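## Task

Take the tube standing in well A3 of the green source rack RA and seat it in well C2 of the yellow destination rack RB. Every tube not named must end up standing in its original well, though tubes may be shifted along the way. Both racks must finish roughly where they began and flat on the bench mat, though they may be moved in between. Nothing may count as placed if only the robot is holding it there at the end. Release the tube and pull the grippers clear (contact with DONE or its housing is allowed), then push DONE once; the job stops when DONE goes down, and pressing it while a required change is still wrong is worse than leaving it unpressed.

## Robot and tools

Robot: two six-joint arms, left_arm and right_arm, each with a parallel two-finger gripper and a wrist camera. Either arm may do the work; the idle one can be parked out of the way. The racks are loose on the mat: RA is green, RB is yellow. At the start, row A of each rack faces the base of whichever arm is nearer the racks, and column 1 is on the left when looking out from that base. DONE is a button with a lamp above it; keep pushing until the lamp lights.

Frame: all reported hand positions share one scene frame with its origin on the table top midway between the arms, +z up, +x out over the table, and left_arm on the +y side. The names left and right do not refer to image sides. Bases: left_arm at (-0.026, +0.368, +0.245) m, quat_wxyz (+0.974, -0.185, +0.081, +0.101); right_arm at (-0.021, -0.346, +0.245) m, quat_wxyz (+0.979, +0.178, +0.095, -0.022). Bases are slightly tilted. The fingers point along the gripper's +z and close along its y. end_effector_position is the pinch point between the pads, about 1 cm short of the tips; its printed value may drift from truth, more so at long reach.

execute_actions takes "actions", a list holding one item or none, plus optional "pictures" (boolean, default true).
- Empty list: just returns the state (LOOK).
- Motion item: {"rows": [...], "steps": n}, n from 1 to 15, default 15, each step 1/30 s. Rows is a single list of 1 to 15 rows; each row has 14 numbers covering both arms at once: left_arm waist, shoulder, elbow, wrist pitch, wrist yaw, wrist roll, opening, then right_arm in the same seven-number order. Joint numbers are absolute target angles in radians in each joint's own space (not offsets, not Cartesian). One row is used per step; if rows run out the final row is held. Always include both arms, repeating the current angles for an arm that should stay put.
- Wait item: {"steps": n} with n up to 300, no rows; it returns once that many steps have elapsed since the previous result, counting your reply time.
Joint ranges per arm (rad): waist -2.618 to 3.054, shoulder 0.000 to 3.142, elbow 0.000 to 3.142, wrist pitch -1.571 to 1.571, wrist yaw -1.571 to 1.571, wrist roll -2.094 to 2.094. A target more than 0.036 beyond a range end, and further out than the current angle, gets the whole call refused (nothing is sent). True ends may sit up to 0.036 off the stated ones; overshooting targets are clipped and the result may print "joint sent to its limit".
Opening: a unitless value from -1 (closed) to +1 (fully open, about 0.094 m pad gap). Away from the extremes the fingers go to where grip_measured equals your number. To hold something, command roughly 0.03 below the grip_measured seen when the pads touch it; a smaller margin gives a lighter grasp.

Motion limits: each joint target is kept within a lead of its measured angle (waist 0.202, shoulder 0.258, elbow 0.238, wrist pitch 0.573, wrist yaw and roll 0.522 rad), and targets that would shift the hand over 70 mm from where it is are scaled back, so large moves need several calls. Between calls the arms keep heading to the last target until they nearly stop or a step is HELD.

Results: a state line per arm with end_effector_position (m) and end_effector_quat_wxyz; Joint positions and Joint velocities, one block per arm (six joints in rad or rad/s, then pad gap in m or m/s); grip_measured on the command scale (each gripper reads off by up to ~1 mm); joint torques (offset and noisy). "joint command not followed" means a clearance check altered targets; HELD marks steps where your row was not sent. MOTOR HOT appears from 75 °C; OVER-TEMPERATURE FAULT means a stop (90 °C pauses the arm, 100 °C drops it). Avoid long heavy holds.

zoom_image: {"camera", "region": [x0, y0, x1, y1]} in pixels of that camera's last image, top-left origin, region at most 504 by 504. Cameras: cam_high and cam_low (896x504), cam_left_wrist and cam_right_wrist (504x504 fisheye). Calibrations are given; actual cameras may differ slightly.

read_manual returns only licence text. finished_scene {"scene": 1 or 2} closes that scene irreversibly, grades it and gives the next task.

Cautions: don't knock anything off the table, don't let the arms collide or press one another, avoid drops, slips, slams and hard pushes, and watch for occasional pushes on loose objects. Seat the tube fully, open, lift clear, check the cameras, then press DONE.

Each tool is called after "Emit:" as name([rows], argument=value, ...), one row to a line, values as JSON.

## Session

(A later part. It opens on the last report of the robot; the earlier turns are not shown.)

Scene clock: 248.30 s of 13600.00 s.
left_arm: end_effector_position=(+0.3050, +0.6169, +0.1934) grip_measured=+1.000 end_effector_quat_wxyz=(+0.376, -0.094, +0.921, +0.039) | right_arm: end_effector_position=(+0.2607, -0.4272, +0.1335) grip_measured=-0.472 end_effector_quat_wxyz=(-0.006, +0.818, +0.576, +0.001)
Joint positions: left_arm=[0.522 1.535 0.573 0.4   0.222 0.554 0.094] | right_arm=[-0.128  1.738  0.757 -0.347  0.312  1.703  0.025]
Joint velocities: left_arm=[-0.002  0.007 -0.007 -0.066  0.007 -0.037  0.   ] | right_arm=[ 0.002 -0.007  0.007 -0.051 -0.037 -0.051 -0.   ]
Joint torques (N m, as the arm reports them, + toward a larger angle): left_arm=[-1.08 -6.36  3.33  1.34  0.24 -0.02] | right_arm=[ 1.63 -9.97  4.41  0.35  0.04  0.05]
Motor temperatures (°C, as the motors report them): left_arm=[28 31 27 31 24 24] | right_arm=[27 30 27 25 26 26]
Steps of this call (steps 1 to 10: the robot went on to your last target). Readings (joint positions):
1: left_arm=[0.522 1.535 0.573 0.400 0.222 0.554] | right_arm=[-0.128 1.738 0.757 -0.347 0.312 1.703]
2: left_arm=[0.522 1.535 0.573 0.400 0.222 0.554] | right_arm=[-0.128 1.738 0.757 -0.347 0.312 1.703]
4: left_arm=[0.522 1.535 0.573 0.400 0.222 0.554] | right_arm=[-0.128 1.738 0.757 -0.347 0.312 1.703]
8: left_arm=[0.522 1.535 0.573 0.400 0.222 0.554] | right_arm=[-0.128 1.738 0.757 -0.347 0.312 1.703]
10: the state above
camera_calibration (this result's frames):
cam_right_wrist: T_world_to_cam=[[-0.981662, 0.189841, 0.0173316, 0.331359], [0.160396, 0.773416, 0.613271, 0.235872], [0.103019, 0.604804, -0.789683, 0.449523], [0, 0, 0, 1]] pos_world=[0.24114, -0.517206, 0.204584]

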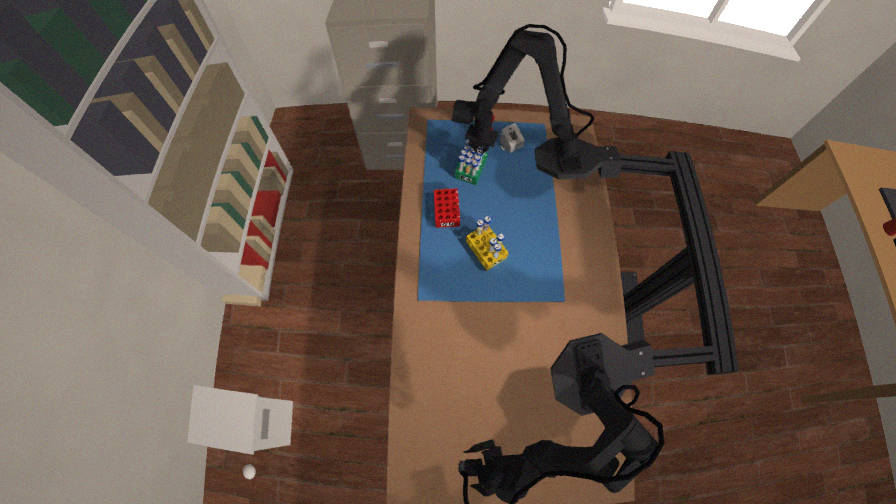

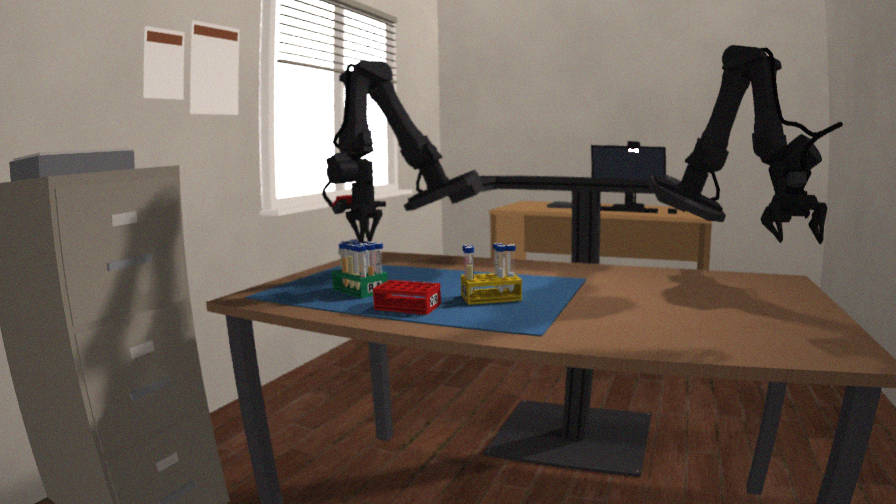

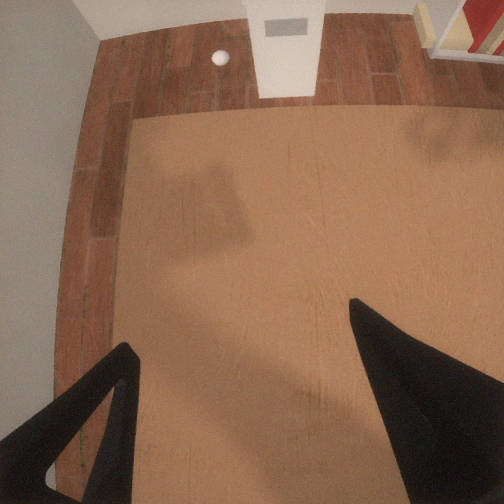

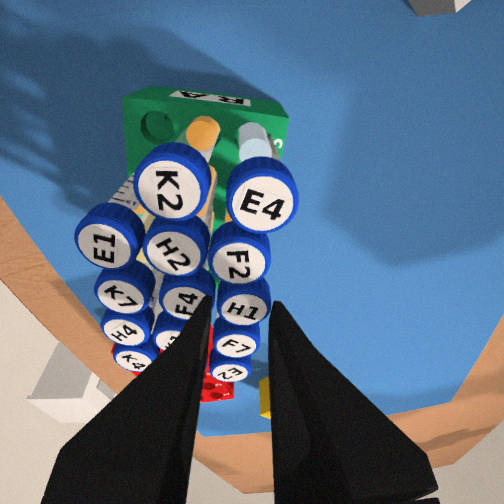

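Emit:
execute_actions([
  {"rows":[[0.522,1.535,0.573,0.4,0.222,0.554,1,-0.125,1.765,0.765,-0.35,0.32,1.71,-0.47],[0.522,1.535,0.573,0.4,0.222,0.554,1,-0.125,1.77,0.765,-0.35,0.32,1.71,-0.47],[0.522,1.535,0.573,0.4,0.222,0.554,1,-0.125,1.77,0.765,-0.35,0.32,1.71,-0.47],[0.522,1.535,0.573,0.4,0.222,0.554,1,-0.125,1.77,0.765,-0.35,0.32,1.71,-0.47],[0.522,1.535,0.573,0.4,0.222,0.554,1,-0.125,1.77,0.765,-0.35,0.32,1.71,-0.45],[0.522,1.535,0.573,0.4,0.222,0.554,1,-0.125,1.77,0.765,-0.35,0.32,1.71,-0.43],[0.522,1.535,0.573,0.4,0.222,0.554,1,-0.125,1.77,0.765,-0.35,0.32,1.71,-0.41],[0.522,1.535,0.573,0.4,0.222,0.554,1,-0.125,1.77,0.765,-0.35,0.32,1.71,-0.39],[0.522,1.535,0.573,0.4,0.222,0.554,1,-0.125,1.77,0.765,-0.35,0.32,1.71,-0.37],[0.522,1.535,0.573,0.4,0.222,0.554,1,-0.125,1.77,0.765,-0.35,0.32,1.71,-0.35],[0.522,1.535,0.573,0.4,0.222,0.554,1,-0.125,1.77,0.765,-0.35,0.32,1.71,-0.33],[0.522,1.535,0.573,0.4,0.222,0.554,1,-0.125,1.77,0.765,-0.35,0.32,1.71,-0.31],[0.522,1.535,0.573,0.4,0.222,0.554,1,-0.125,1.77,0.765,-0.35,0.32,1.71,-0.29]],"steps":15},
], pictures=false)

Emit:
execute_actions([
  {"rows":[[0.522,1.535,0.573,0.4,0.222,0.554,1,-0.125,1.74,0.765,-0.35,0.32,1.71,-0.29],[0.522,1.535,0.573,0.4,0.222,0.554,1,-0.125,1.72,0.765,-0.35,0.32,1.71,-0.29],[0.522,1.535,0.573,0.4,0.222,0.554,1,-0.125,1.712,0.765,-0.355,0.32,1.71,-0.29],[0.522,1.535,0.573,0.4,0.222,0.554,1,-0.125,1.705,0.765,-0.36,0.32,1.71,-0.29],[0.522,1.535,0.573,0.4,0.222,0.554,1,-0.125,1.703,0.765,-0.365,0.32,1.71,-0.29]],"steps":15},
])

Emit:
zoom_image(camera="cam_right_wrist", region=[140, 230, 320, 380])

Scene clock: 262.97 s of 13600.00 s.
left_arm: end_effector_position=(+0.3050, +0.6169, +0.1934) grip_measured=+1.000 end_effector_quat_wxyz=(+0.376, -0.094, +0.921, +0.039) | right_arm: end_effector_position=(+0.2604, -0.4270, +0.1331) grip_measured=-0.293 end_effector_quat_wxyz=(-0.007, +0.818, +0.576, +0.000)
Joint positions: left_arm=[0.522 1.535 0.573 0.4   0.222 0.554 0.094] | right_arm=[-0.128  1.739  0.757 -0.347  0.312  1.703  0.033]
Joint velocities: left_arm=[-0.002 -0.002 -0.002 -0.037  0.037 -0.022  0.   ] | right_arm=[-0.017 -0.007 -0.012 -0.037 -0.022 -0.022  0.001]
Joint torques (N m, as the arm reports them, + toward a larger angle): left_arm=[-1.03 -6.35  3.31  1.33  0.25 -0.01] | right_arm=[ 2.34 -5.04  4.47  0.55  0.05  0.06]
Motor temperatures (°C, as the motors report them): left_arm=[28 31 27 31 24 24] | right_arm=[27 32 27 25 26 26]
Steps of this call (steps 1 to 15: the robot went on to your last target; steps 16 to 90: nothing new was sent; then 11.17 s passed at rest; steps 91 to 105: all 15 steps of this action). Readings (joint positions):
91: left_arm=[0.522 1.535 0.573 0.400 0.222 0.554] | right_arm=[-0.128 1.738 0.757 -0.347 0.312 1.703]
92: left_arm=[0.522 1.535 0.573 0.400 0.222 0.554] | right_arm=[-0.128 1.739 0.757 -0.347 0.312 1.703]
94: left_arm=[0.522 1.535 0.573 0.400 0.222 0.554] | right_arm=[-0.128 1.739 0.757 -0.347 0.312 1.703]
98: left_arm=[0.522 1.535 0.573 0.400 0.222 0.554] | right_arm=[-0.128 1.739 0.757 -0.347 0.312 1.703]
105: the state above

Scene clock: 263.47 s of 13600.00 s.
left_arm: end_effector_position=(+0.3050, +0.6169, +0.1934) grip_measured=+1.000 end_effector_quat_wxyz=(+0.376, -0.094, +0.921, +0.039) | right_arm: end_effector_position=(+0.2624, -0.4283, +0.1358) grip_measured=-0.292 end_effector_quat_wxyz=(-0.003, +0.819, +0.574, +0.004)
Joint positions: left_arm=[0.522 1.535 0.573 0.4   0.222 0.554 0.094] | right_arm=[-0.128  1.728  0.757 -0.348  0.312  1.703  0.033]
Joint velocities: left_arm=[-0.007  0.002 -0.012 -0.022 -0.081 -0.022  0.   ] | right_arm=[-0.002 -0.017 -0.017  0.037 -0.022 -0.066 -0.001]
Joint torques (N m, as the arm reports them, + toward a larger angle): left_arm=[-1.08 -6.37  3.36  1.33  0.24 -0.02] | right_arm=[ 2.31 -9.96  4.47  0.4   0.05  0.08]
Motor temperatures (°C, as the motors report them): left_arm=[28 31 27 31 24 24] | right_arm=[27 32 27 25 26 26]
Steps of this call (steps 1 to 15: all 15 steps of this action). Readings (joint positions):
1: left_arm=[0.522 1.535 0.573 0.400 0.222 0.554] | right_arm=[-0.128 1.739 0.757 -0.347 0.312 1.703]
2: left_arm=[0.522 1.535 0.573 0.400 0.222 0.554] | right_arm=[-0.128 1.737 0.757 -0.347 0.312 1.703]
4: left_arm=[0.522 1.535 0.573 0.400 0.222 0.554] | right_arm=[-0.128 1.735 0.757 -0.347 0.312 1.703]
8: left_arm=[0.522 1.535 0.573 0.400 0.222 0.554] | right_arm=[-0.128 1.728 0.757 -0.348 0.312 1.703]
15: the state above
camera_calibration (this result's frames):
cam_right_wrist: T_world_to_cam=[[-0.981218, 0.192709, 0.00864956, 0.33548], [0.157434, 0.774087, 0.613192, 0.236158], [0.111472, 0.603036, -0.789887, 0.448911], [0, 0, 0, 1]] pos_world=[0.241958, -0.518166, 0.206877]

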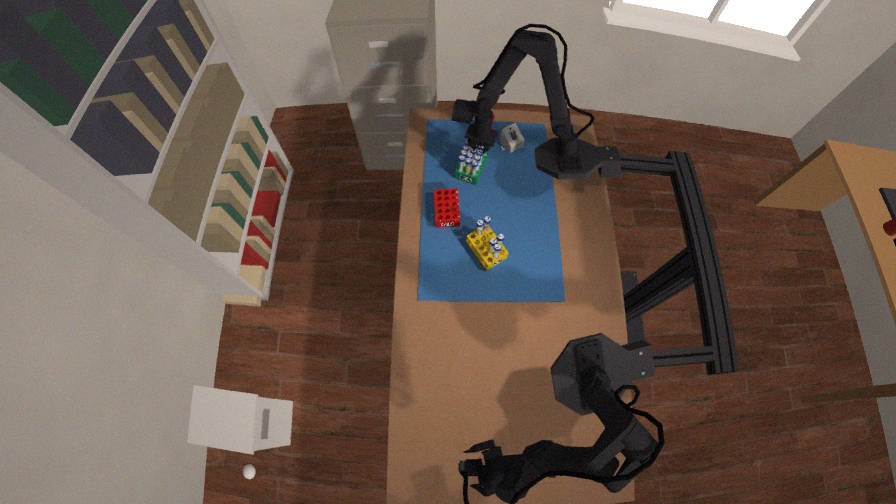

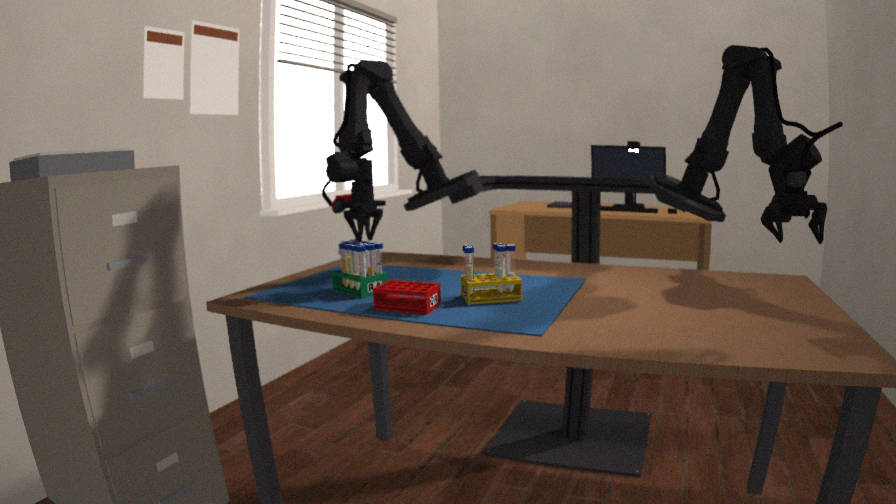

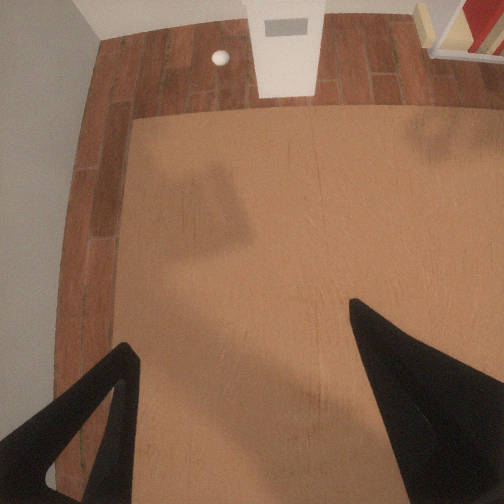

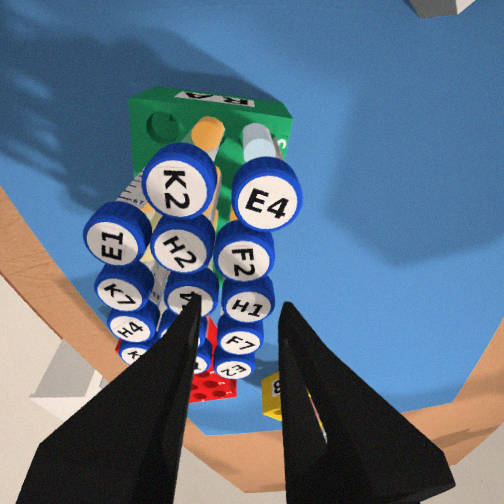

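Region (140, 230, 320, 380) of cam_right_wrist's 504x504 image, scaled by 2.800, with more detail than that image has.

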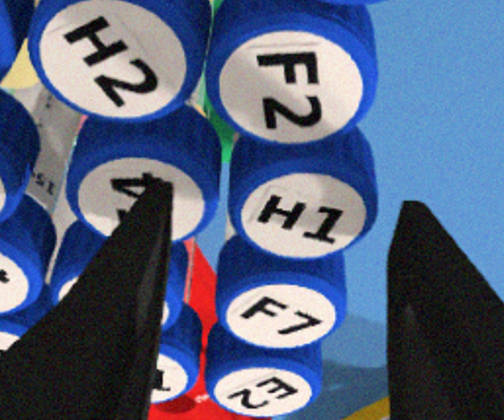

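Emit:
execute_actions([
  {"rows":[[0.522,1.535,0.573,0.4,0.222,0.554,1,-0.112,1.72,0.765,-0.35,0.32,1.72,-0.35],[0.522,1.535,0.573,0.4,0.222,0.554,1,-0.106,1.73,0.765,-0.35,0.32,1.73,-0.4],[0.522,1.535,0.573,0.4,0.222,0.554,1,-0.1,1.74,0.765,-0.35,0.32,1.735,-0.45],[0.522,1.535,0.573,0.4,0.222,0.554,1,-0.094,1.74,0.765,-0.35,0.32,1.735,-0.47],[0.522,1.535,0.573,0.4,0.222,0.554,1,-0.089,1.745,0.765,-0.35,0.32,1.735,-0.47],[0.522,1.535,0.573,0.4,0.222,0.554,1,-0.089,1.75,0.765,-0.35,0.32,1.735,-0.47],[0.522,1.535,0.573,0.4,0.222,0.554,1,-0.089,1.755,0.765,-0.35,0.32,1.735,-0.47]],"steps":15},
])

Emit:
zoom_image(camera="cam_right_wrist", region=[140, 230, 320, 380])

Scene clock: 281.97 s of 13600.00 s.
left_arm: end_effector_position=(+0.3050, +0.6169, +0.1934) grip_measured=+1.000 end_effector_quat_wxyz=(+0.376, -0.094, +0.921, +0.039) | right_arm: end_effector_position=(+0.2653, -0.4209, +0.1380) grip_measured=-0.468 end_effector_quat_wxyz=(-0.002, +0.818, +0.575, +0.009)
Joint positions: left_arm=[0.522 1.535 0.573 0.4   0.222 0.554 0.094] | right_arm=[-0.101  1.728  0.757 -0.348  0.312  1.727  0.025]
Joint velocities: left_arm=[-0.012  0.002 -0.012 -0.081 -0.066  0.022  0.   ] | right_arm=[-0.002  0.007 -0.002  0.037 -0.007 -0.022  0.   ]
Joint torques (N m, as the arm reports them, + toward a larger angle): left_arm=[-1.11 -6.34  3.33  1.33  0.25 -0.02] | right_arm=[ 3.01 -5.29  4.57  0.6   0.06  0.07]
Motor temperatures (°C, as the motors report them): left_arm=[28 31 27 32 24 24] | right_arm=[27 32 27 25 26 26]
Steps of this call (steps 1 to 15: the robot went on to your last target; steps 16 to 170: nothing new was sent; then 12.33 s passed at rest; steps 171 to 185: all 15 steps of this action). Readings (joint positions):
171: left_arm=[0.522 1.535 0.573 0.400 0.222 0.554] | right_arm=[-0.128 1.728 0.757 -0.348 0.312 1.705]
172: left_arm=[0.522 1.535 0.573 0.400 0.222 0.554] | right_arm=[-0.127 1.728 0.757 -0.348 0.312 1.708]
174: left_arm=[0.522 1.535 0.573 0.400 0.222 0.554] | right_arm=[-0.121 1.728 0.757 -0.348 0.312 1.715]
178: left_arm=[0.522 1.535 0.573 0.400 0.222 0.554] | right_arm=[-0.103 1.728 0.757 -0.348 0.312 1.723]
185: the state above
camera_calibration (this result's frames):
cam_right_wrist: T_world_to_cam=[[-0.981362, 0.192166, 0.000751925, 0.337785], [0.15148, 0.771169, 0.618347, 0.228231], [0.118245, 0.606936, -0.785905, 0.44522], [0, 0, 0, 1]] pos_world=[0.244272, -0.511135, 0.208521]

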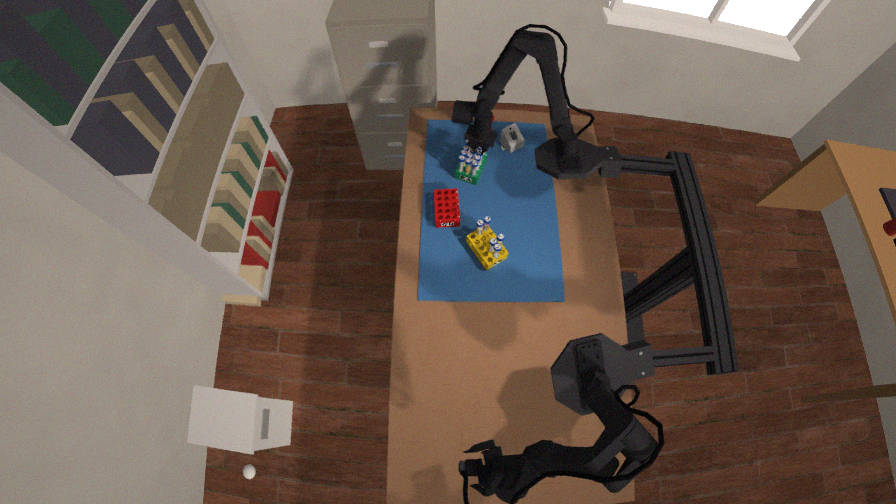

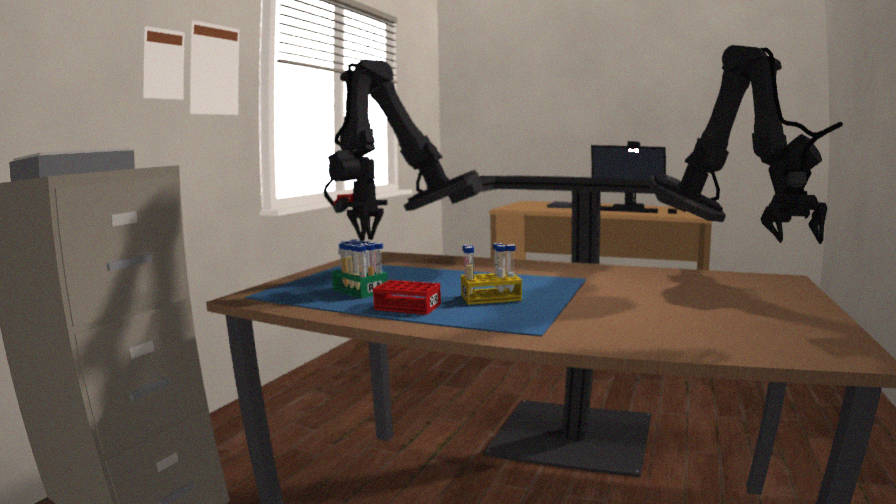

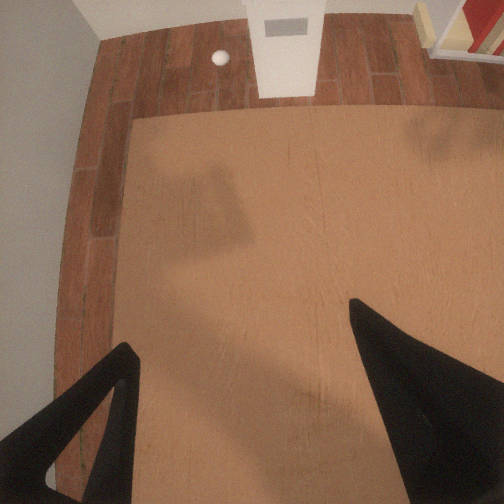

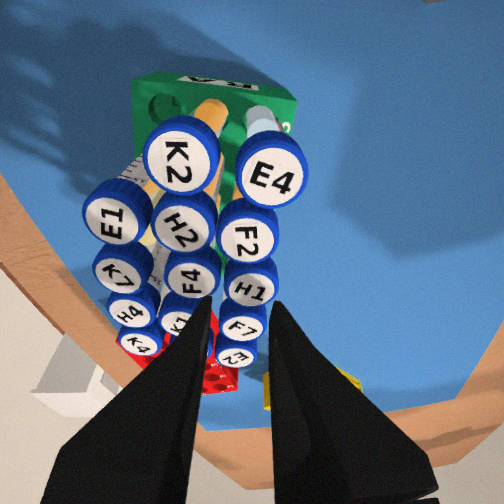

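Region (140, 230, 320, 380) of cam_right_wrist's 504x504 image, scaled by 2.800, with more detail than that image has.

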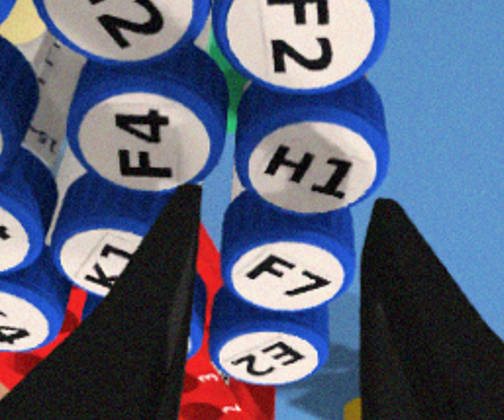

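Emit:
execute_actions([
  {"rows":[[0.522,1.535,0.573,0.4,0.222,0.554,1,-0.095,1.758,0.765,-0.35,0.32,1.735,-0.47],[0.522,1.535,0.573,0.4,0.222,0.554,1,-0.095,1.761,0.765,-0.35,0.32,1.735,-0.47],[0.522,1.535,0.573,0.4,0.222,0.554,1,-0.095,1.764,0.765,-0.35,0.32,1.735,-0.47]],"steps":12},
])

Emit:
zoom_image(camera="cam_right_wrist", region=[140, 230, 320, 380])

Scene clock: 286.73 s of 13600.00 s.
left_arm: end_effector_position=(+0.3050, +0.6169, +0.1934) grip_measured=+1.000 end_effector_quat_wxyz=(+0.376, -0.094, +0.921, +0.039) | right_arm: end_effector_position=(+0.2616, -0.4186, +0.1335) grip_measured=-0.468 end_effector_quat_wxyz=(-0.009, +0.817, +0.577, +0.002)
Joint positions: left_arm=[0.522 1.535 0.573 0.4   0.222 0.554 0.094] | right_arm=[-0.101  1.747  0.757 -0.347  0.312  1.728  0.025]
Joint velocities: left_arm=[-0.012  0.007  0.012  0.022 -0.022  0.066  0.   ] | right_arm=[ 0.012 -0.027 -0.007  0.037 -0.007 -0.037 -0.   ]
Joint torques (N m, as the arm reports them, + toward a larger angle): left_arm=[-1.07 -6.37  3.37  1.34  0.24 -0.01] | right_arm=[ 2.67 -6.33  4.45  0.55  0.06  0.07]
Motor temperatures (°C, as the motors report them): left_arm=[28 31 27 32 24 24] | right_arm=[27 32 27 25 26 26]
Steps of this call (steps 1 to 15: the robot went on to your last target; steps 16 to 90: nothing new was sent; then 1.37 s passed at rest; steps 91 to 102: all 12 steps of this action). Readings (joint positions):
91: left_arm=[0.522 1.535 0.573 0.400 0.222 0.554] | right_arm=[-0.101 1.729 0.757 -0.348 0.312 1.728]
92: left_arm=[0.522 1.535 0.573 0.400 0.222 0.554] | right_arm=[-0.101 1.732 0.757 -0.347 0.312 1.728]
94: left_arm=[0.522 1.535 0.573 0.400 0.222 0.554] | right_arm=[-0.101 1.741 0.757 -0.347 0.312 1.728]
98: left_arm=[0.522 1.535 0.573 0.400 0.222 0.554] | right_arm=[-0.101 1.747 0.757 -0.347 0.312 1.728]
102: the state above
camera_calibration (this result's frames):
cam_right_wrist: T_world_to_cam=[[-0.982155, 0.187093, 0.019184, 0.32937], [0.158724, 0.769844, 0.61818, 0.227435], [0.100888, 0.610193, -0.785803, 0.446545], [0, 0, 0, 1]] pos_world=[0.242342, -0.509192, 0.203982]

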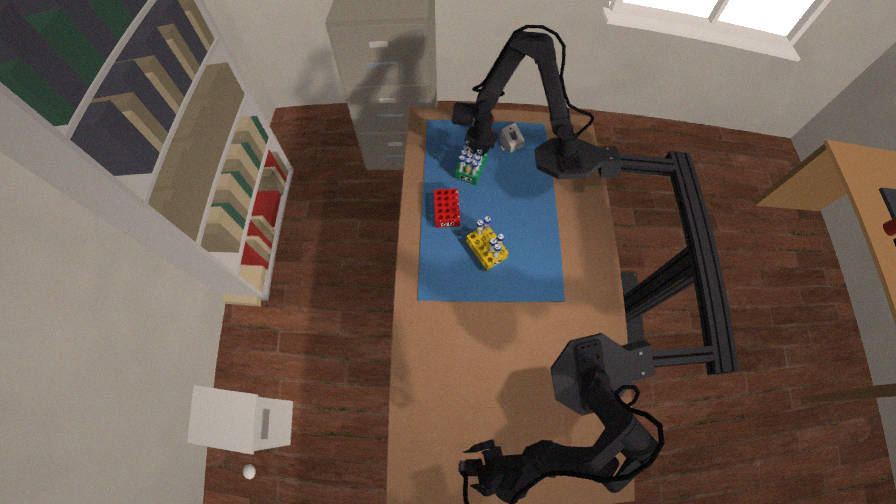

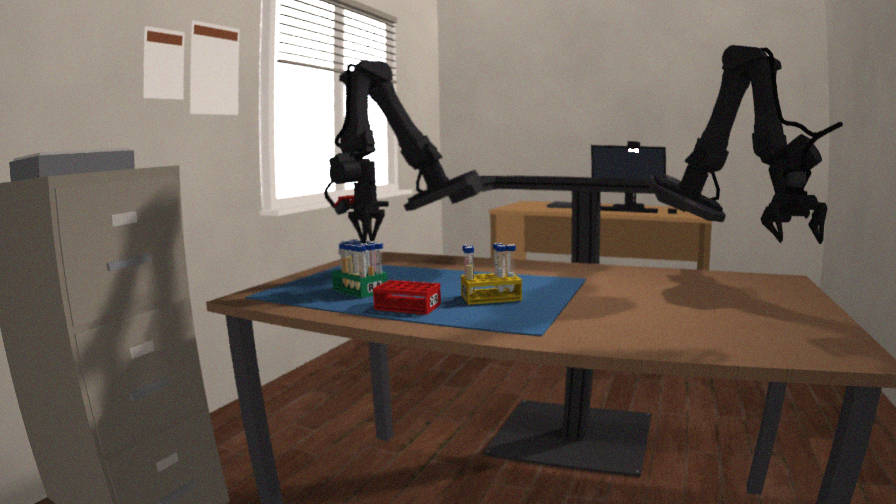

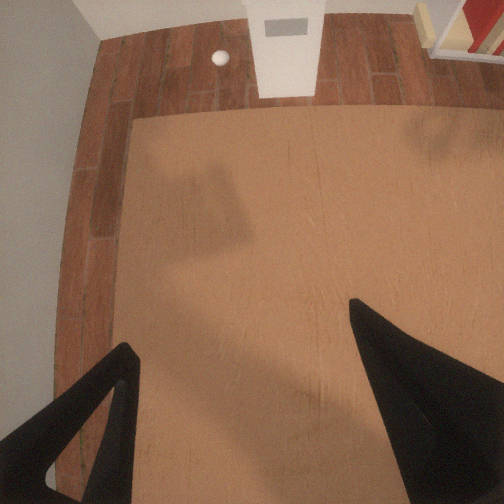

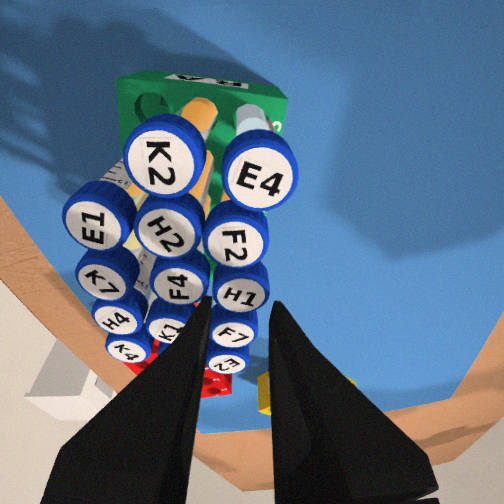

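Region (140, 230, 320, 380) of cam_right_wrist's 504x504 image, scaled by 2.800, with more detail than that image has.

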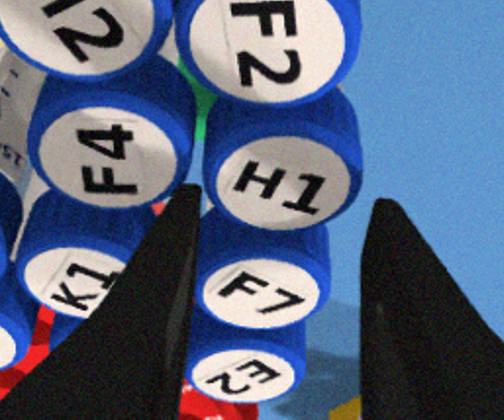

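Emit:
execute_actions([
  {"rows":[[0.522,1.535,0.573,0.4,0.222,0.554,1,-0.095,1.77,0.765,-0.345,0.32,1.735,-0.47],[0.522,1.535,0.573,0.4,0.222,0.554,1,-0.095,1.774,0.765,-0.345,0.32,1.735,-0.47],[0.522,1.535,0.573,0.4,0.222,0.554,1,-0.095,1.778,0.765,-0.345,0.32,1.735,-0.47],[0.522,1.535,0.573,0.4,0.222,0.554,1,-0.095,1.782,0.765,-0.345,0.32,1.735,-0.47]],"steps":12},
])

Emit:
zoom_image(camera="cam_right_wrist", region=[140, 230, 320, 380])

Scene clock: 291.37 s of 13600.00 s.
left_arm: end_effector_position=(+0.3050, +0.6169, +0.1934) grip_measured=+1.000 end_effector_quat_wxyz=(+0.376, -0.094, +0.921, +0.039) | right_arm: end_effector_position=(+0.2610, -0.4182, +0.1328) grip_measured=-0.468 end_effector_quat_wxyz=(-0.010, +0.817, +0.577, +0.001)
Joint positions: left_arm=[0.522 1.535 0.573 0.4   0.222 0.554 0.094] | right_arm=[-0.101  1.751  0.757 -0.348  0.312  1.729  0.025]
Joint velocities: left_arm=[ 0.007 -0.012  0.027 -0.022  0.066 -0.051  0.   ] | right_arm=[-0.012  0.002 -0.002 -0.051  0.007  0.007  0.   ]
Joint torques (N m, as the arm reports them, + toward a larger angle): left_arm=[-1.05 -6.38  3.32  1.33  0.24 -0.01] | right_arm=[ 2.69 -4.99  4.37  0.62  0.04  0.06]
Motor temperatures (°C, as the motors report them): left_arm=[28 31 27 32 24 24] | right_arm=[27 32 27 25 26 26]
Steps of this call (steps 1 to 15: the robot went on to your last target; steps 16 to 90: nothing new was sent; then 1.23 s passed at rest; steps 91 to 102: all 12 steps of this action). Readings (joint positions):
91: left_arm=[0.522 1.535 0.573 0.400 0.222 0.554] | right_arm=[-0.101 1.747 0.757 -0.347 0.312 1.728]
92: left_arm=[0.522 1.535 0.573 0.400 0.222 0.554] | right_arm=[-0.101 1.747 0.757 -0.347 0.312 1.728]
94: left_arm=[0.522 1.535 0.573 0.400 0.222 0.554] | right_arm=[-0.101 1.749 0.757 -0.347 0.312 1.729]
98: left_arm=[0.522 1.535 0.573 0.400 0.222 0.554] | right_arm=[-0.101 1.751 0.757 -0.348 0.312 1.729]
102: the state above
camera_calibration (this result's frames):
cam_right_wrist: T_world_to_cam=[[-0.982292, 0.186022, 0.0223197, 0.327839], [0.15979, 0.769602, 0.618207, 0.227198], [0.0978224, 0.610826, -0.785699, 0.446846], [0, 0, 0, 1]] pos_world=[0.242018, -0.508782, 0.203314]

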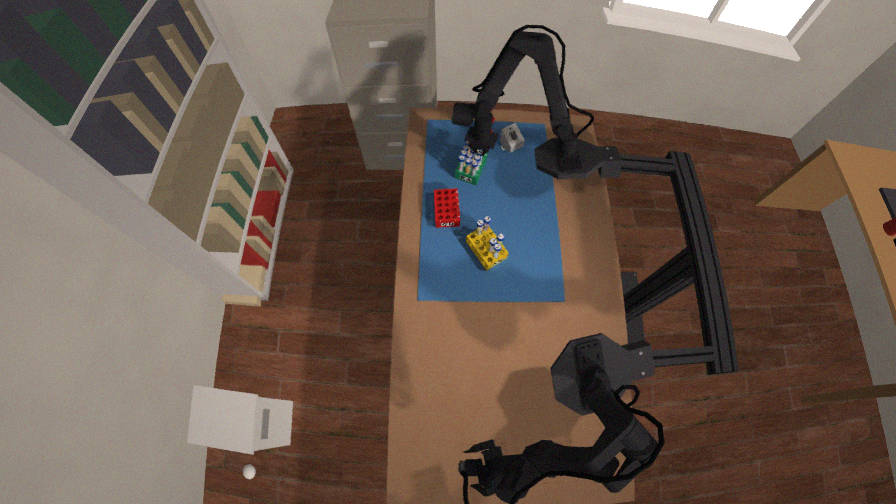

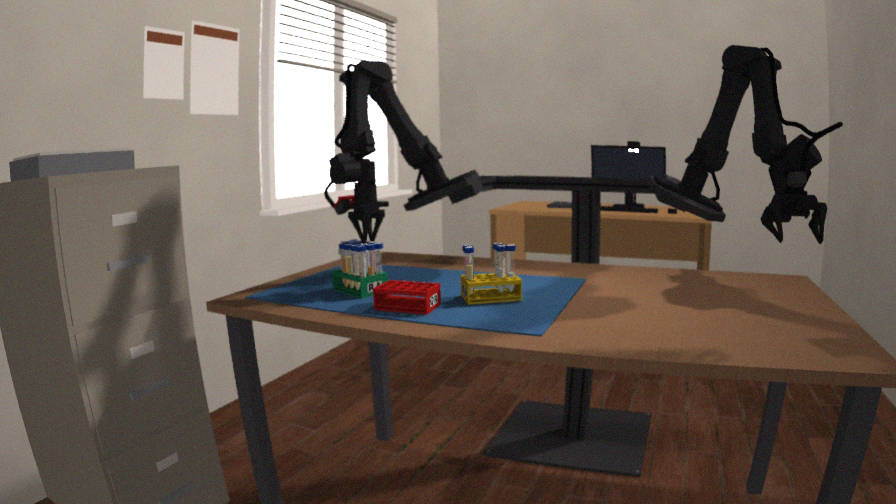

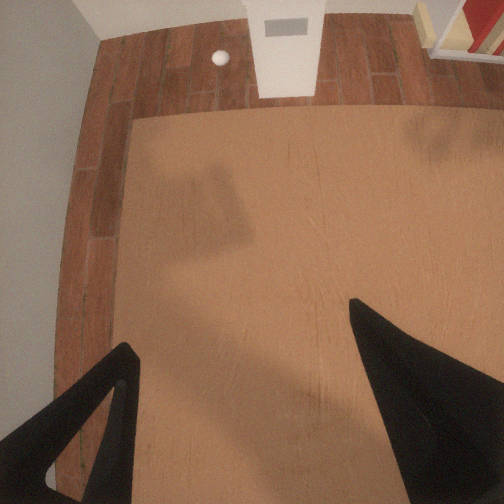

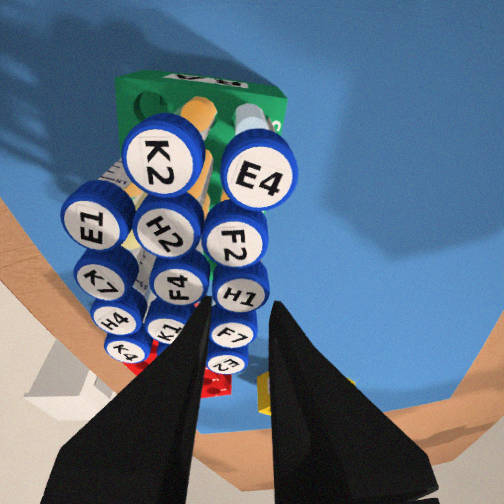

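Region (140, 230, 320, 380) of cam_right_wrist's 504x504 image, scaled by 2.800, with more detail than that image has.

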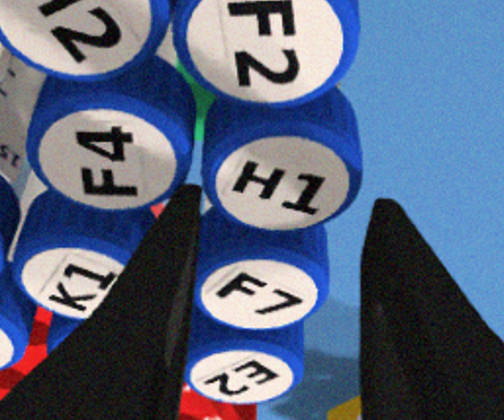

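Emit:
execute_actions([
  {"rows":[[0.522,1.535,0.573,0.4,0.222,0.554,1,-0.088,1.782,0.765,-0.345,0.31,1.74,-0.47],[0.522,1.535,0.573,0.4,0.222,0.554,1,-0.084,1.783,0.765,-0.345,0.31,1.74,-0.47],[0.522,1.535,0.573,0.4,0.222,0.554,1,-0.08,1.784,0.765,-0.345,0.31,1.74,-0.47],[0.522,1.535,0.573,0.4,0.222,0.554,1,-0.076,1.785,0.765,-0.345,0.31,1.74,-0.47],[0.522,1.535,0.573,0.4,0.222,0.554,1,-0.073,1.786,0.765,-0.345,0.31,1.74,-0.47]],"steps":12},
])

Emit:
zoom_image(camera="cam_right_wrist", region=[140, 230, 320, 380])

Scene clock: 297.00 s of 13600.00 s.
left_arm: end_effector_position=(+0.3050, +0.6169, +0.1934) grip_measured=+1.000 end_effector_quat_wxyz=(+0.376, -0.094, +0.921, +0.039) | right_arm: end_effector_position=(+0.2598, -0.4117, +0.1299) grip_measured=-0.468 end_effector_quat_wxyz=(-0.015, +0.812, +0.583, -0.000)
Joint positions: left_arm=[0.522 1.535 0.573 0.4   0.222 0.554 0.094] | right_arm=[-0.086  1.769  0.757 -0.344  0.311  1.733  0.025]
Joint velocities: left_arm=[-0.012 -0.002  0.007  0.022 -0.051 -0.022  0.   ] | right_arm=[-0.012  0.027 -0.022  0.037 -0.022 -0.081 -0.001]
Joint torques (N m, as the arm reports them, + toward a larger angle): left_arm=[-1.05 -6.38  3.38  1.34  0.23 -0.01] | right_arm=[ 3.15 -6.23  4.35  0.54 -0.06  0.07]
Motor temperatures (°C, as the motors report them): left_arm=[28 31 27 32 24 24] | right_arm=[27 31 27 25 26 26]
Steps of this call (steps 1 to 15: the robot went on to your last target; steps 16 to 90: nothing new was sent; then 2.23 s passed at rest; steps 91 to 102: all 12 steps of this action). Readings (joint positions):
91: left_arm=[0.522 1.535 0.573 0.400 0.222 0.554] | right_arm=[-0.100 1.751 0.757 -0.348 0.312 1.729]
92: left_arm=[0.522 1.535 0.573 0.400 0.222 0.554] | right_arm=[-0.099 1.751 0.757 -0.348 0.312 1.730]
94: left_arm=[0.522 1.535 0.573 0.400 0.222 0.554] | right_arm=[-0.093 1.752 0.757 -0.347 0.312 1.731]
98: left_arm=[0.522 1.535 0.573 0.400 0.222 0.554] | right_arm=[-0.086 1.763 0.757 -0.346 0.312 1.732]
102: the state above
camera_calibration (this result's frames):
cam_right_wrist: T_world_to_cam=[[-0.984626, 0.171715, 0.0320382, 0.318939], [0.154152, 0.767916, 0.621725, 0.224533], [0.0821569, 0.617105, -0.78258, 0.447046], [0, 0, 0, 1]] pos_world=[0.242696, -0.503063, 0.200034]

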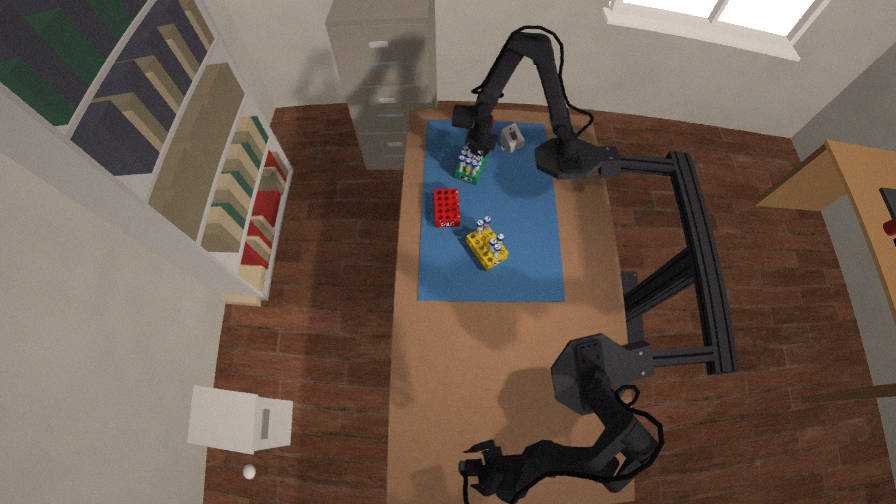

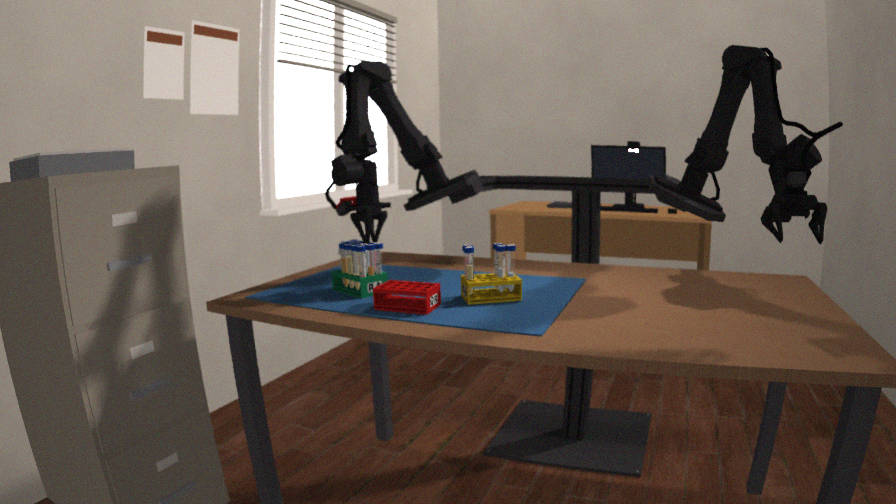

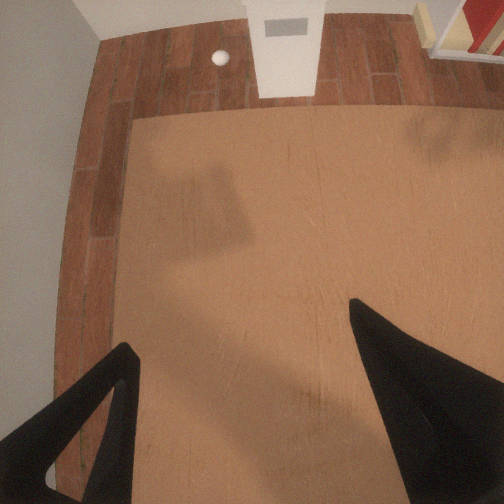

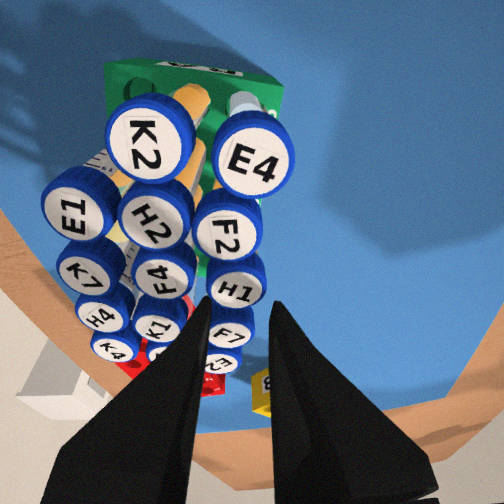

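Region (140, 230, 320, 380) of cam_right_wrist's 504x504 image, scaled by 2.800, with more detail than that image has.

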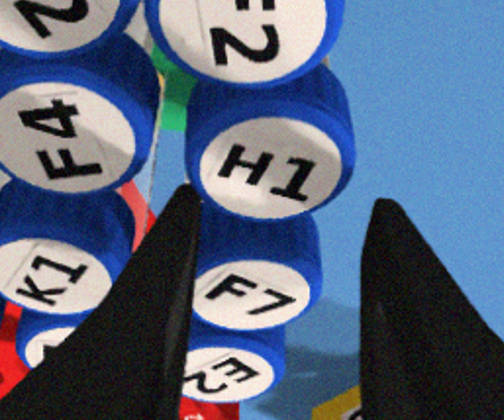

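Emit:
execute_actions([
  {"rows":[[0.522,1.535,0.573,0.4,0.222,0.554,1,-0.085,1.77,0.765,-0.335,0.31,1.73,-0.47],[0.522,1.535,0.573,0.4,0.222,0.554,1,-0.092,1.77,0.765,-0.33,0.31,1.725,-0.47],[0.522,1.535,0.573,0.4,0.222,0.554,1,-0.097,1.77,0.765,-0.327,0.31,1.72,-0.47],[0.522,1.535,0.573,0.4,0.222,0.554,1,-0.102,1.77,0.765,-0.325,0.31,1.715,-0.47],[0.522,1.535,0.573,0.4,0.222,0.554,1,-0.107,1.77,0.765,-0.325,0.31,1.71,-0.47],[0.522,1.535,0.573,0.4,0.222,0.554,1,-0.112,1.77,0.765,-0.325,0.31,1.705,-0.47],[0.522,1.535,0.573,0.4,0.222,0.554,1,-0.117,1.77,0.765,-0.325,0.31,1.70,-0.47],[0.522,1.535,0.573,0.4,0.222,0.554,1,-0.122,1.77,0.765,-0.325,0.31,1.695,-0.47],[0.522,1.535,0.573,0.4,0.222,0.554,1,-0.127,1.77,0.765,-0.325,0.31,1.69,-0.47],[0.522,1.535,0.573,0.4,0.222,0.554,1,-0.132,1.77,0.765,-0.325,0.31,1.685,-0.47],[0.522,1.535,0.573,0.4,0.222,0.554,1,-0.137,1.77,0.765,-0.325,0.31,1.68,-0.47],[0.522,1.535,0.573,0.4,0.222,0.554,1,-0.142,1.77,0.765,-0.325,0.31,1.675,-0.47]],"steps":15},
], pictures=false)

Emit:
execute_actions([
  {"steps":6},
])

Emit:
zoom_image(camera="cam_right_wrist", region=[140, 230, 320, 380])

Scene clock: 322.67 s of 13600.00 s.
left_arm: end_effector_position=(+0.3050, +0.6169, +0.1934) grip_measured=+1.000 end_effector_quat_wxyz=(+0.376, -0.094, +0.921, +0.039) | right_arm: end_effector_position=(+0.2581, -0.4263, +0.1255) grip_measured=-0.468 end_effector_quat_wxyz=(-0.012, +0.815, +0.579, -0.004)
Joint positions: left_arm=[0.522 1.535 0.573 0.4   0.222 0.554 0.094] | right_arm=[-0.137  1.769  0.757 -0.328  0.31   1.691  0.025]
Joint velocities: left_arm=[-0.012  0.002 -0.017  0.022  0.11  -0.022  0.   ] | right_arm=[-0.032  0.002  0.007  0.037 -0.022 -0.066 -0.001]
Joint torques (N m, as the arm reports them, + toward a larger angle): left_arm=[-1.06 -6.39  3.34  1.33  0.23 -0.02] | right_arm=[ 1.87 -7.77  4.27  0.57 -0.04 -0.08]
Motor temperatures (°C, as the motors report them): left_arm=[28 31 27 32 24 24] | right_arm=[28 31 28 25 26 26]
Steps of this call (steps 1 to 15: the robot went on to your last target; steps 16 to 120: nothing new was sent; then 21.17 s passed at rest; steps 121 to 135: all 15 steps of this action). Readings (joint positions):
121: left_arm=[0.522 1.535 0.573 0.400 0.222 0.554] | right_arm=[-0.086 1.769 0.757 -0.344 0.311 1.734]
122: left_arm=[0.522 1.535 0.573 0.400 0.222 0.554] | right_arm=[-0.086 1.769 0.757 -0.342 0.311 1.733]
124: left_arm=[0.522 1.535 0.573 0.400 0.222 0.554] | right_arm=[-0.088 1.769 0.757 -0.339 0.311 1.730]
128: left_arm=[0.522 1.535 0.573 0.400 0.222 0.554] | right_arm=[-0.106 1.769 0.757 -0.334 0.311 1.717]
135: the state above

Scene clock: 322.87 s of 13600.00 s.
left_arm: end_effector_position=(+0.3050, +0.6169, +0.1934) grip_measured=+1.000 end_effector_quat_wxyz=(+0.376, -0.094, +0.921, +0.039) | right_arm: end_effector_position=(+0.2581, -0.4265, +0.1254) grip_measured=-0.468 end_effector_quat_wxyz=(-0.012, +0.813, +0.582, -0.004)
Joint positions: left_arm=[0.522 1.535 0.573 0.4   0.222 0.554 0.094] | right_arm=[-0.137  1.769  0.757 -0.328  0.31   1.684  0.025]
Joint velocities: left_arm=[ 0.007  0.002 -0.027 -0.022  0.037  0.022  0.   ] | right_arm=[ 0.007  0.002  0.002 -0.022 -0.022  0.037 -0.001]
Joint torques (N m, as the arm reports them, + toward a larger angle): left_arm=[-1.04 -6.38  3.35  1.32  0.24 -0.01] | right_arm=[ 1.72 -7.86  4.24  0.61 -0.04 -0.07]
Motor temperatures (°C, as the motors report them): left_arm=[28 31 27 32 24 24] | right_arm=[28 31 28 25 26 26]
Steps of this call (steps 1 to 6: the robot went on to your last target). Readings (joint positions):
1: left_arm=[0.522 1.535 0.573 0.400 0.222 0.554] | right_arm=[-0.137 1.769 0.757 -0.328 0.310 1.689]
2: left_arm=[0.522 1.535 0.573 0.400 0.222 0.554] | right_arm=[-0.137 1.769 0.757 -0.328 0.310 1.688]
4: left_arm=[0.522 1.535 0.573 0.400 0.222 0.554] | right_arm=[-0.137 1.769 0.757 -0.328 0.310 1.685]
6: the state above
camera_calibration (this result's frames):
cam_right_wrist: T_world_to_cam=[[-0.983981, 0.175379, 0.0319804, 0.321382], [0.157806, 0.773438, 0.613914, 0.241326], [0.0829327, 0.609127, -0.788725, 0.449958], [0, 0, 0, 1]] pos_world=[0.240835, -0.517095, 0.196462]

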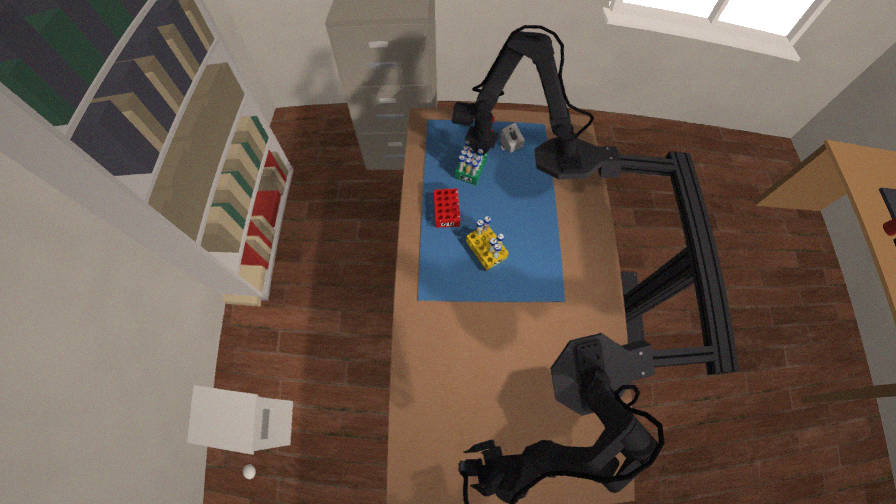

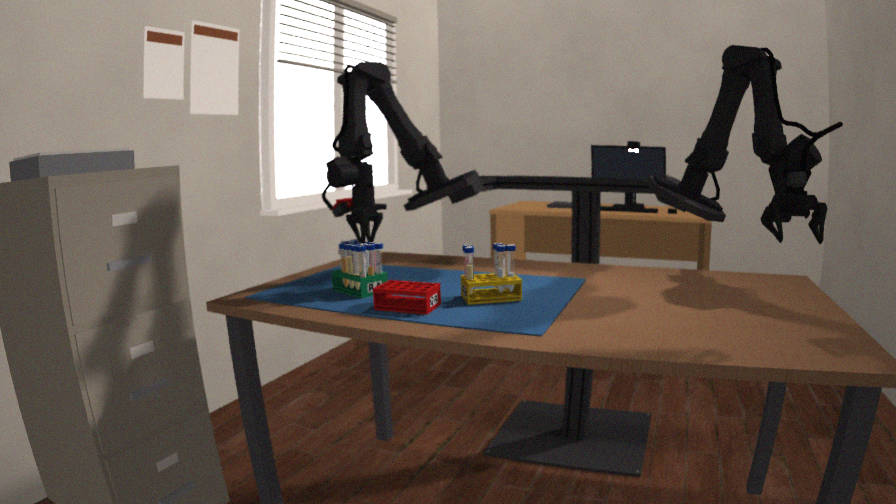

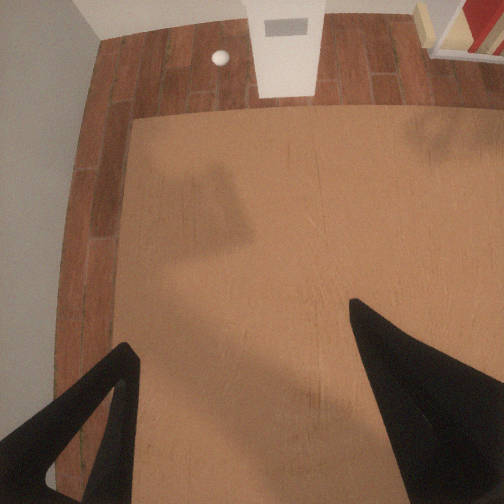

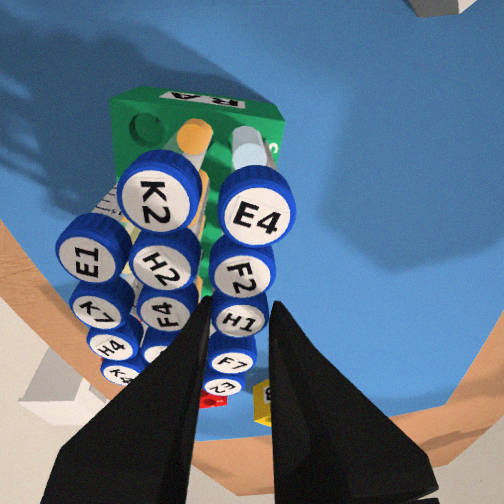

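Region (140, 230, 320, 380) of cam_right_wrist's 504x504 image, scaled by 2.800, with more detail than that image has.

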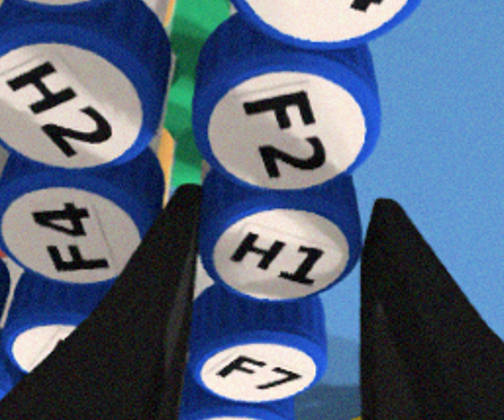

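Emit:
execute_actions([
  {"rows":[[0.522,1.535,0.573,0.4,0.222,0.554,1,-0.137,1.77,0.765,-0.325,0.31,1.68,-0.5],[0.522,1.535,0.573,0.4,0.222,0.554,1,-0.137,1.77,0.765,-0.325,0.31,1.68,-0.52],[0.522,1.535,0.573,0.4,0.222,0.554,1,-0.137,1.77,0.765,-0.325,0.31,1.68,-0.54],[0.522,1.535,0.573,0.4,0.222,0.554,1,-0.137,1.77,0.765,-0.325,0.31,1.68,-0.56],[0.522,1.535,0.573,0.4,0.222,0.554,1,-0.137,1.77,0.765,-0.325,0.31,1.68,-0.58]],"steps":10},
], pictures=false)

Scene clock: 327.47 s of 13600.00 s.
left_arm: end_effector_position=(+0.3050, +0.6169, +0.1934) grip_measured=+1.000 end_effector_quat_wxyz=(+0.376, -0.094, +0.921, +0.039) | right_arm: end_effector_position=(+0.2587, -0.4266, +0.1254) grip_measured=-0.564 end_effector_quat_wxyz=(-0.011, +0.813, +0.582, -0.003)
Joint positions: left_arm=[0.522 1.535 0.573 0.4   0.222 0.554 0.094] | right_arm=[-0.137  1.769  0.757 -0.326  0.309  1.682  0.02 ]
Joint velocities: left_arm=[ 0.002 -0.002 -0.007  0.037  0.007 -0.037  0.   ] | right_arm=[-0.002 -0.002 -0.002  0.007  0.081  0.051 -0.   ]
Joint torques (N m, as the arm reports them, + toward a larger angle): left_arm=[-1.08 -6.4   3.33  1.33  0.24 -0.02] | right_arm=[ 2.16 -7.8   4.24  0.58 -0.04 -0.02]
Motor temperatures (°C, as the motors report them): left_arm=[28 31 27 32 24 24] | right_arm=[28 31 28 25 26 26]
Steps of this call (steps 1 to 15: the robot went on to your last target; steps 16 to 90: nothing new was sent; then 1.27 s passed at rest; steps 91 to 100: all 10 steps of this action). Readings (joint positions):
91: left_arm=[0.522 1.535 0.573 0.400 0.222 0.554] | right_arm=[-0.137 1.769 0.757 -0.328 0.310 1.682]
92: left_arm=[0.522 1.535 0.573 0.400 0.222 0.554] | right_arm=[-0.137 1.769 0.757 -0.327 0.309 1.682]
94: left_arm=[0.522 1.535 0.573 0.400 0.222 0.554] | right_arm=[-0.137 1.769 0.757 -0.326 0.309 1.682]
98: left_arm=[0.522 1.535 0.573 0.400 0.222 0.554] | right_arm=[-0.137 1.769 0.757 -0.326 0.309 1.682]
100: the state above


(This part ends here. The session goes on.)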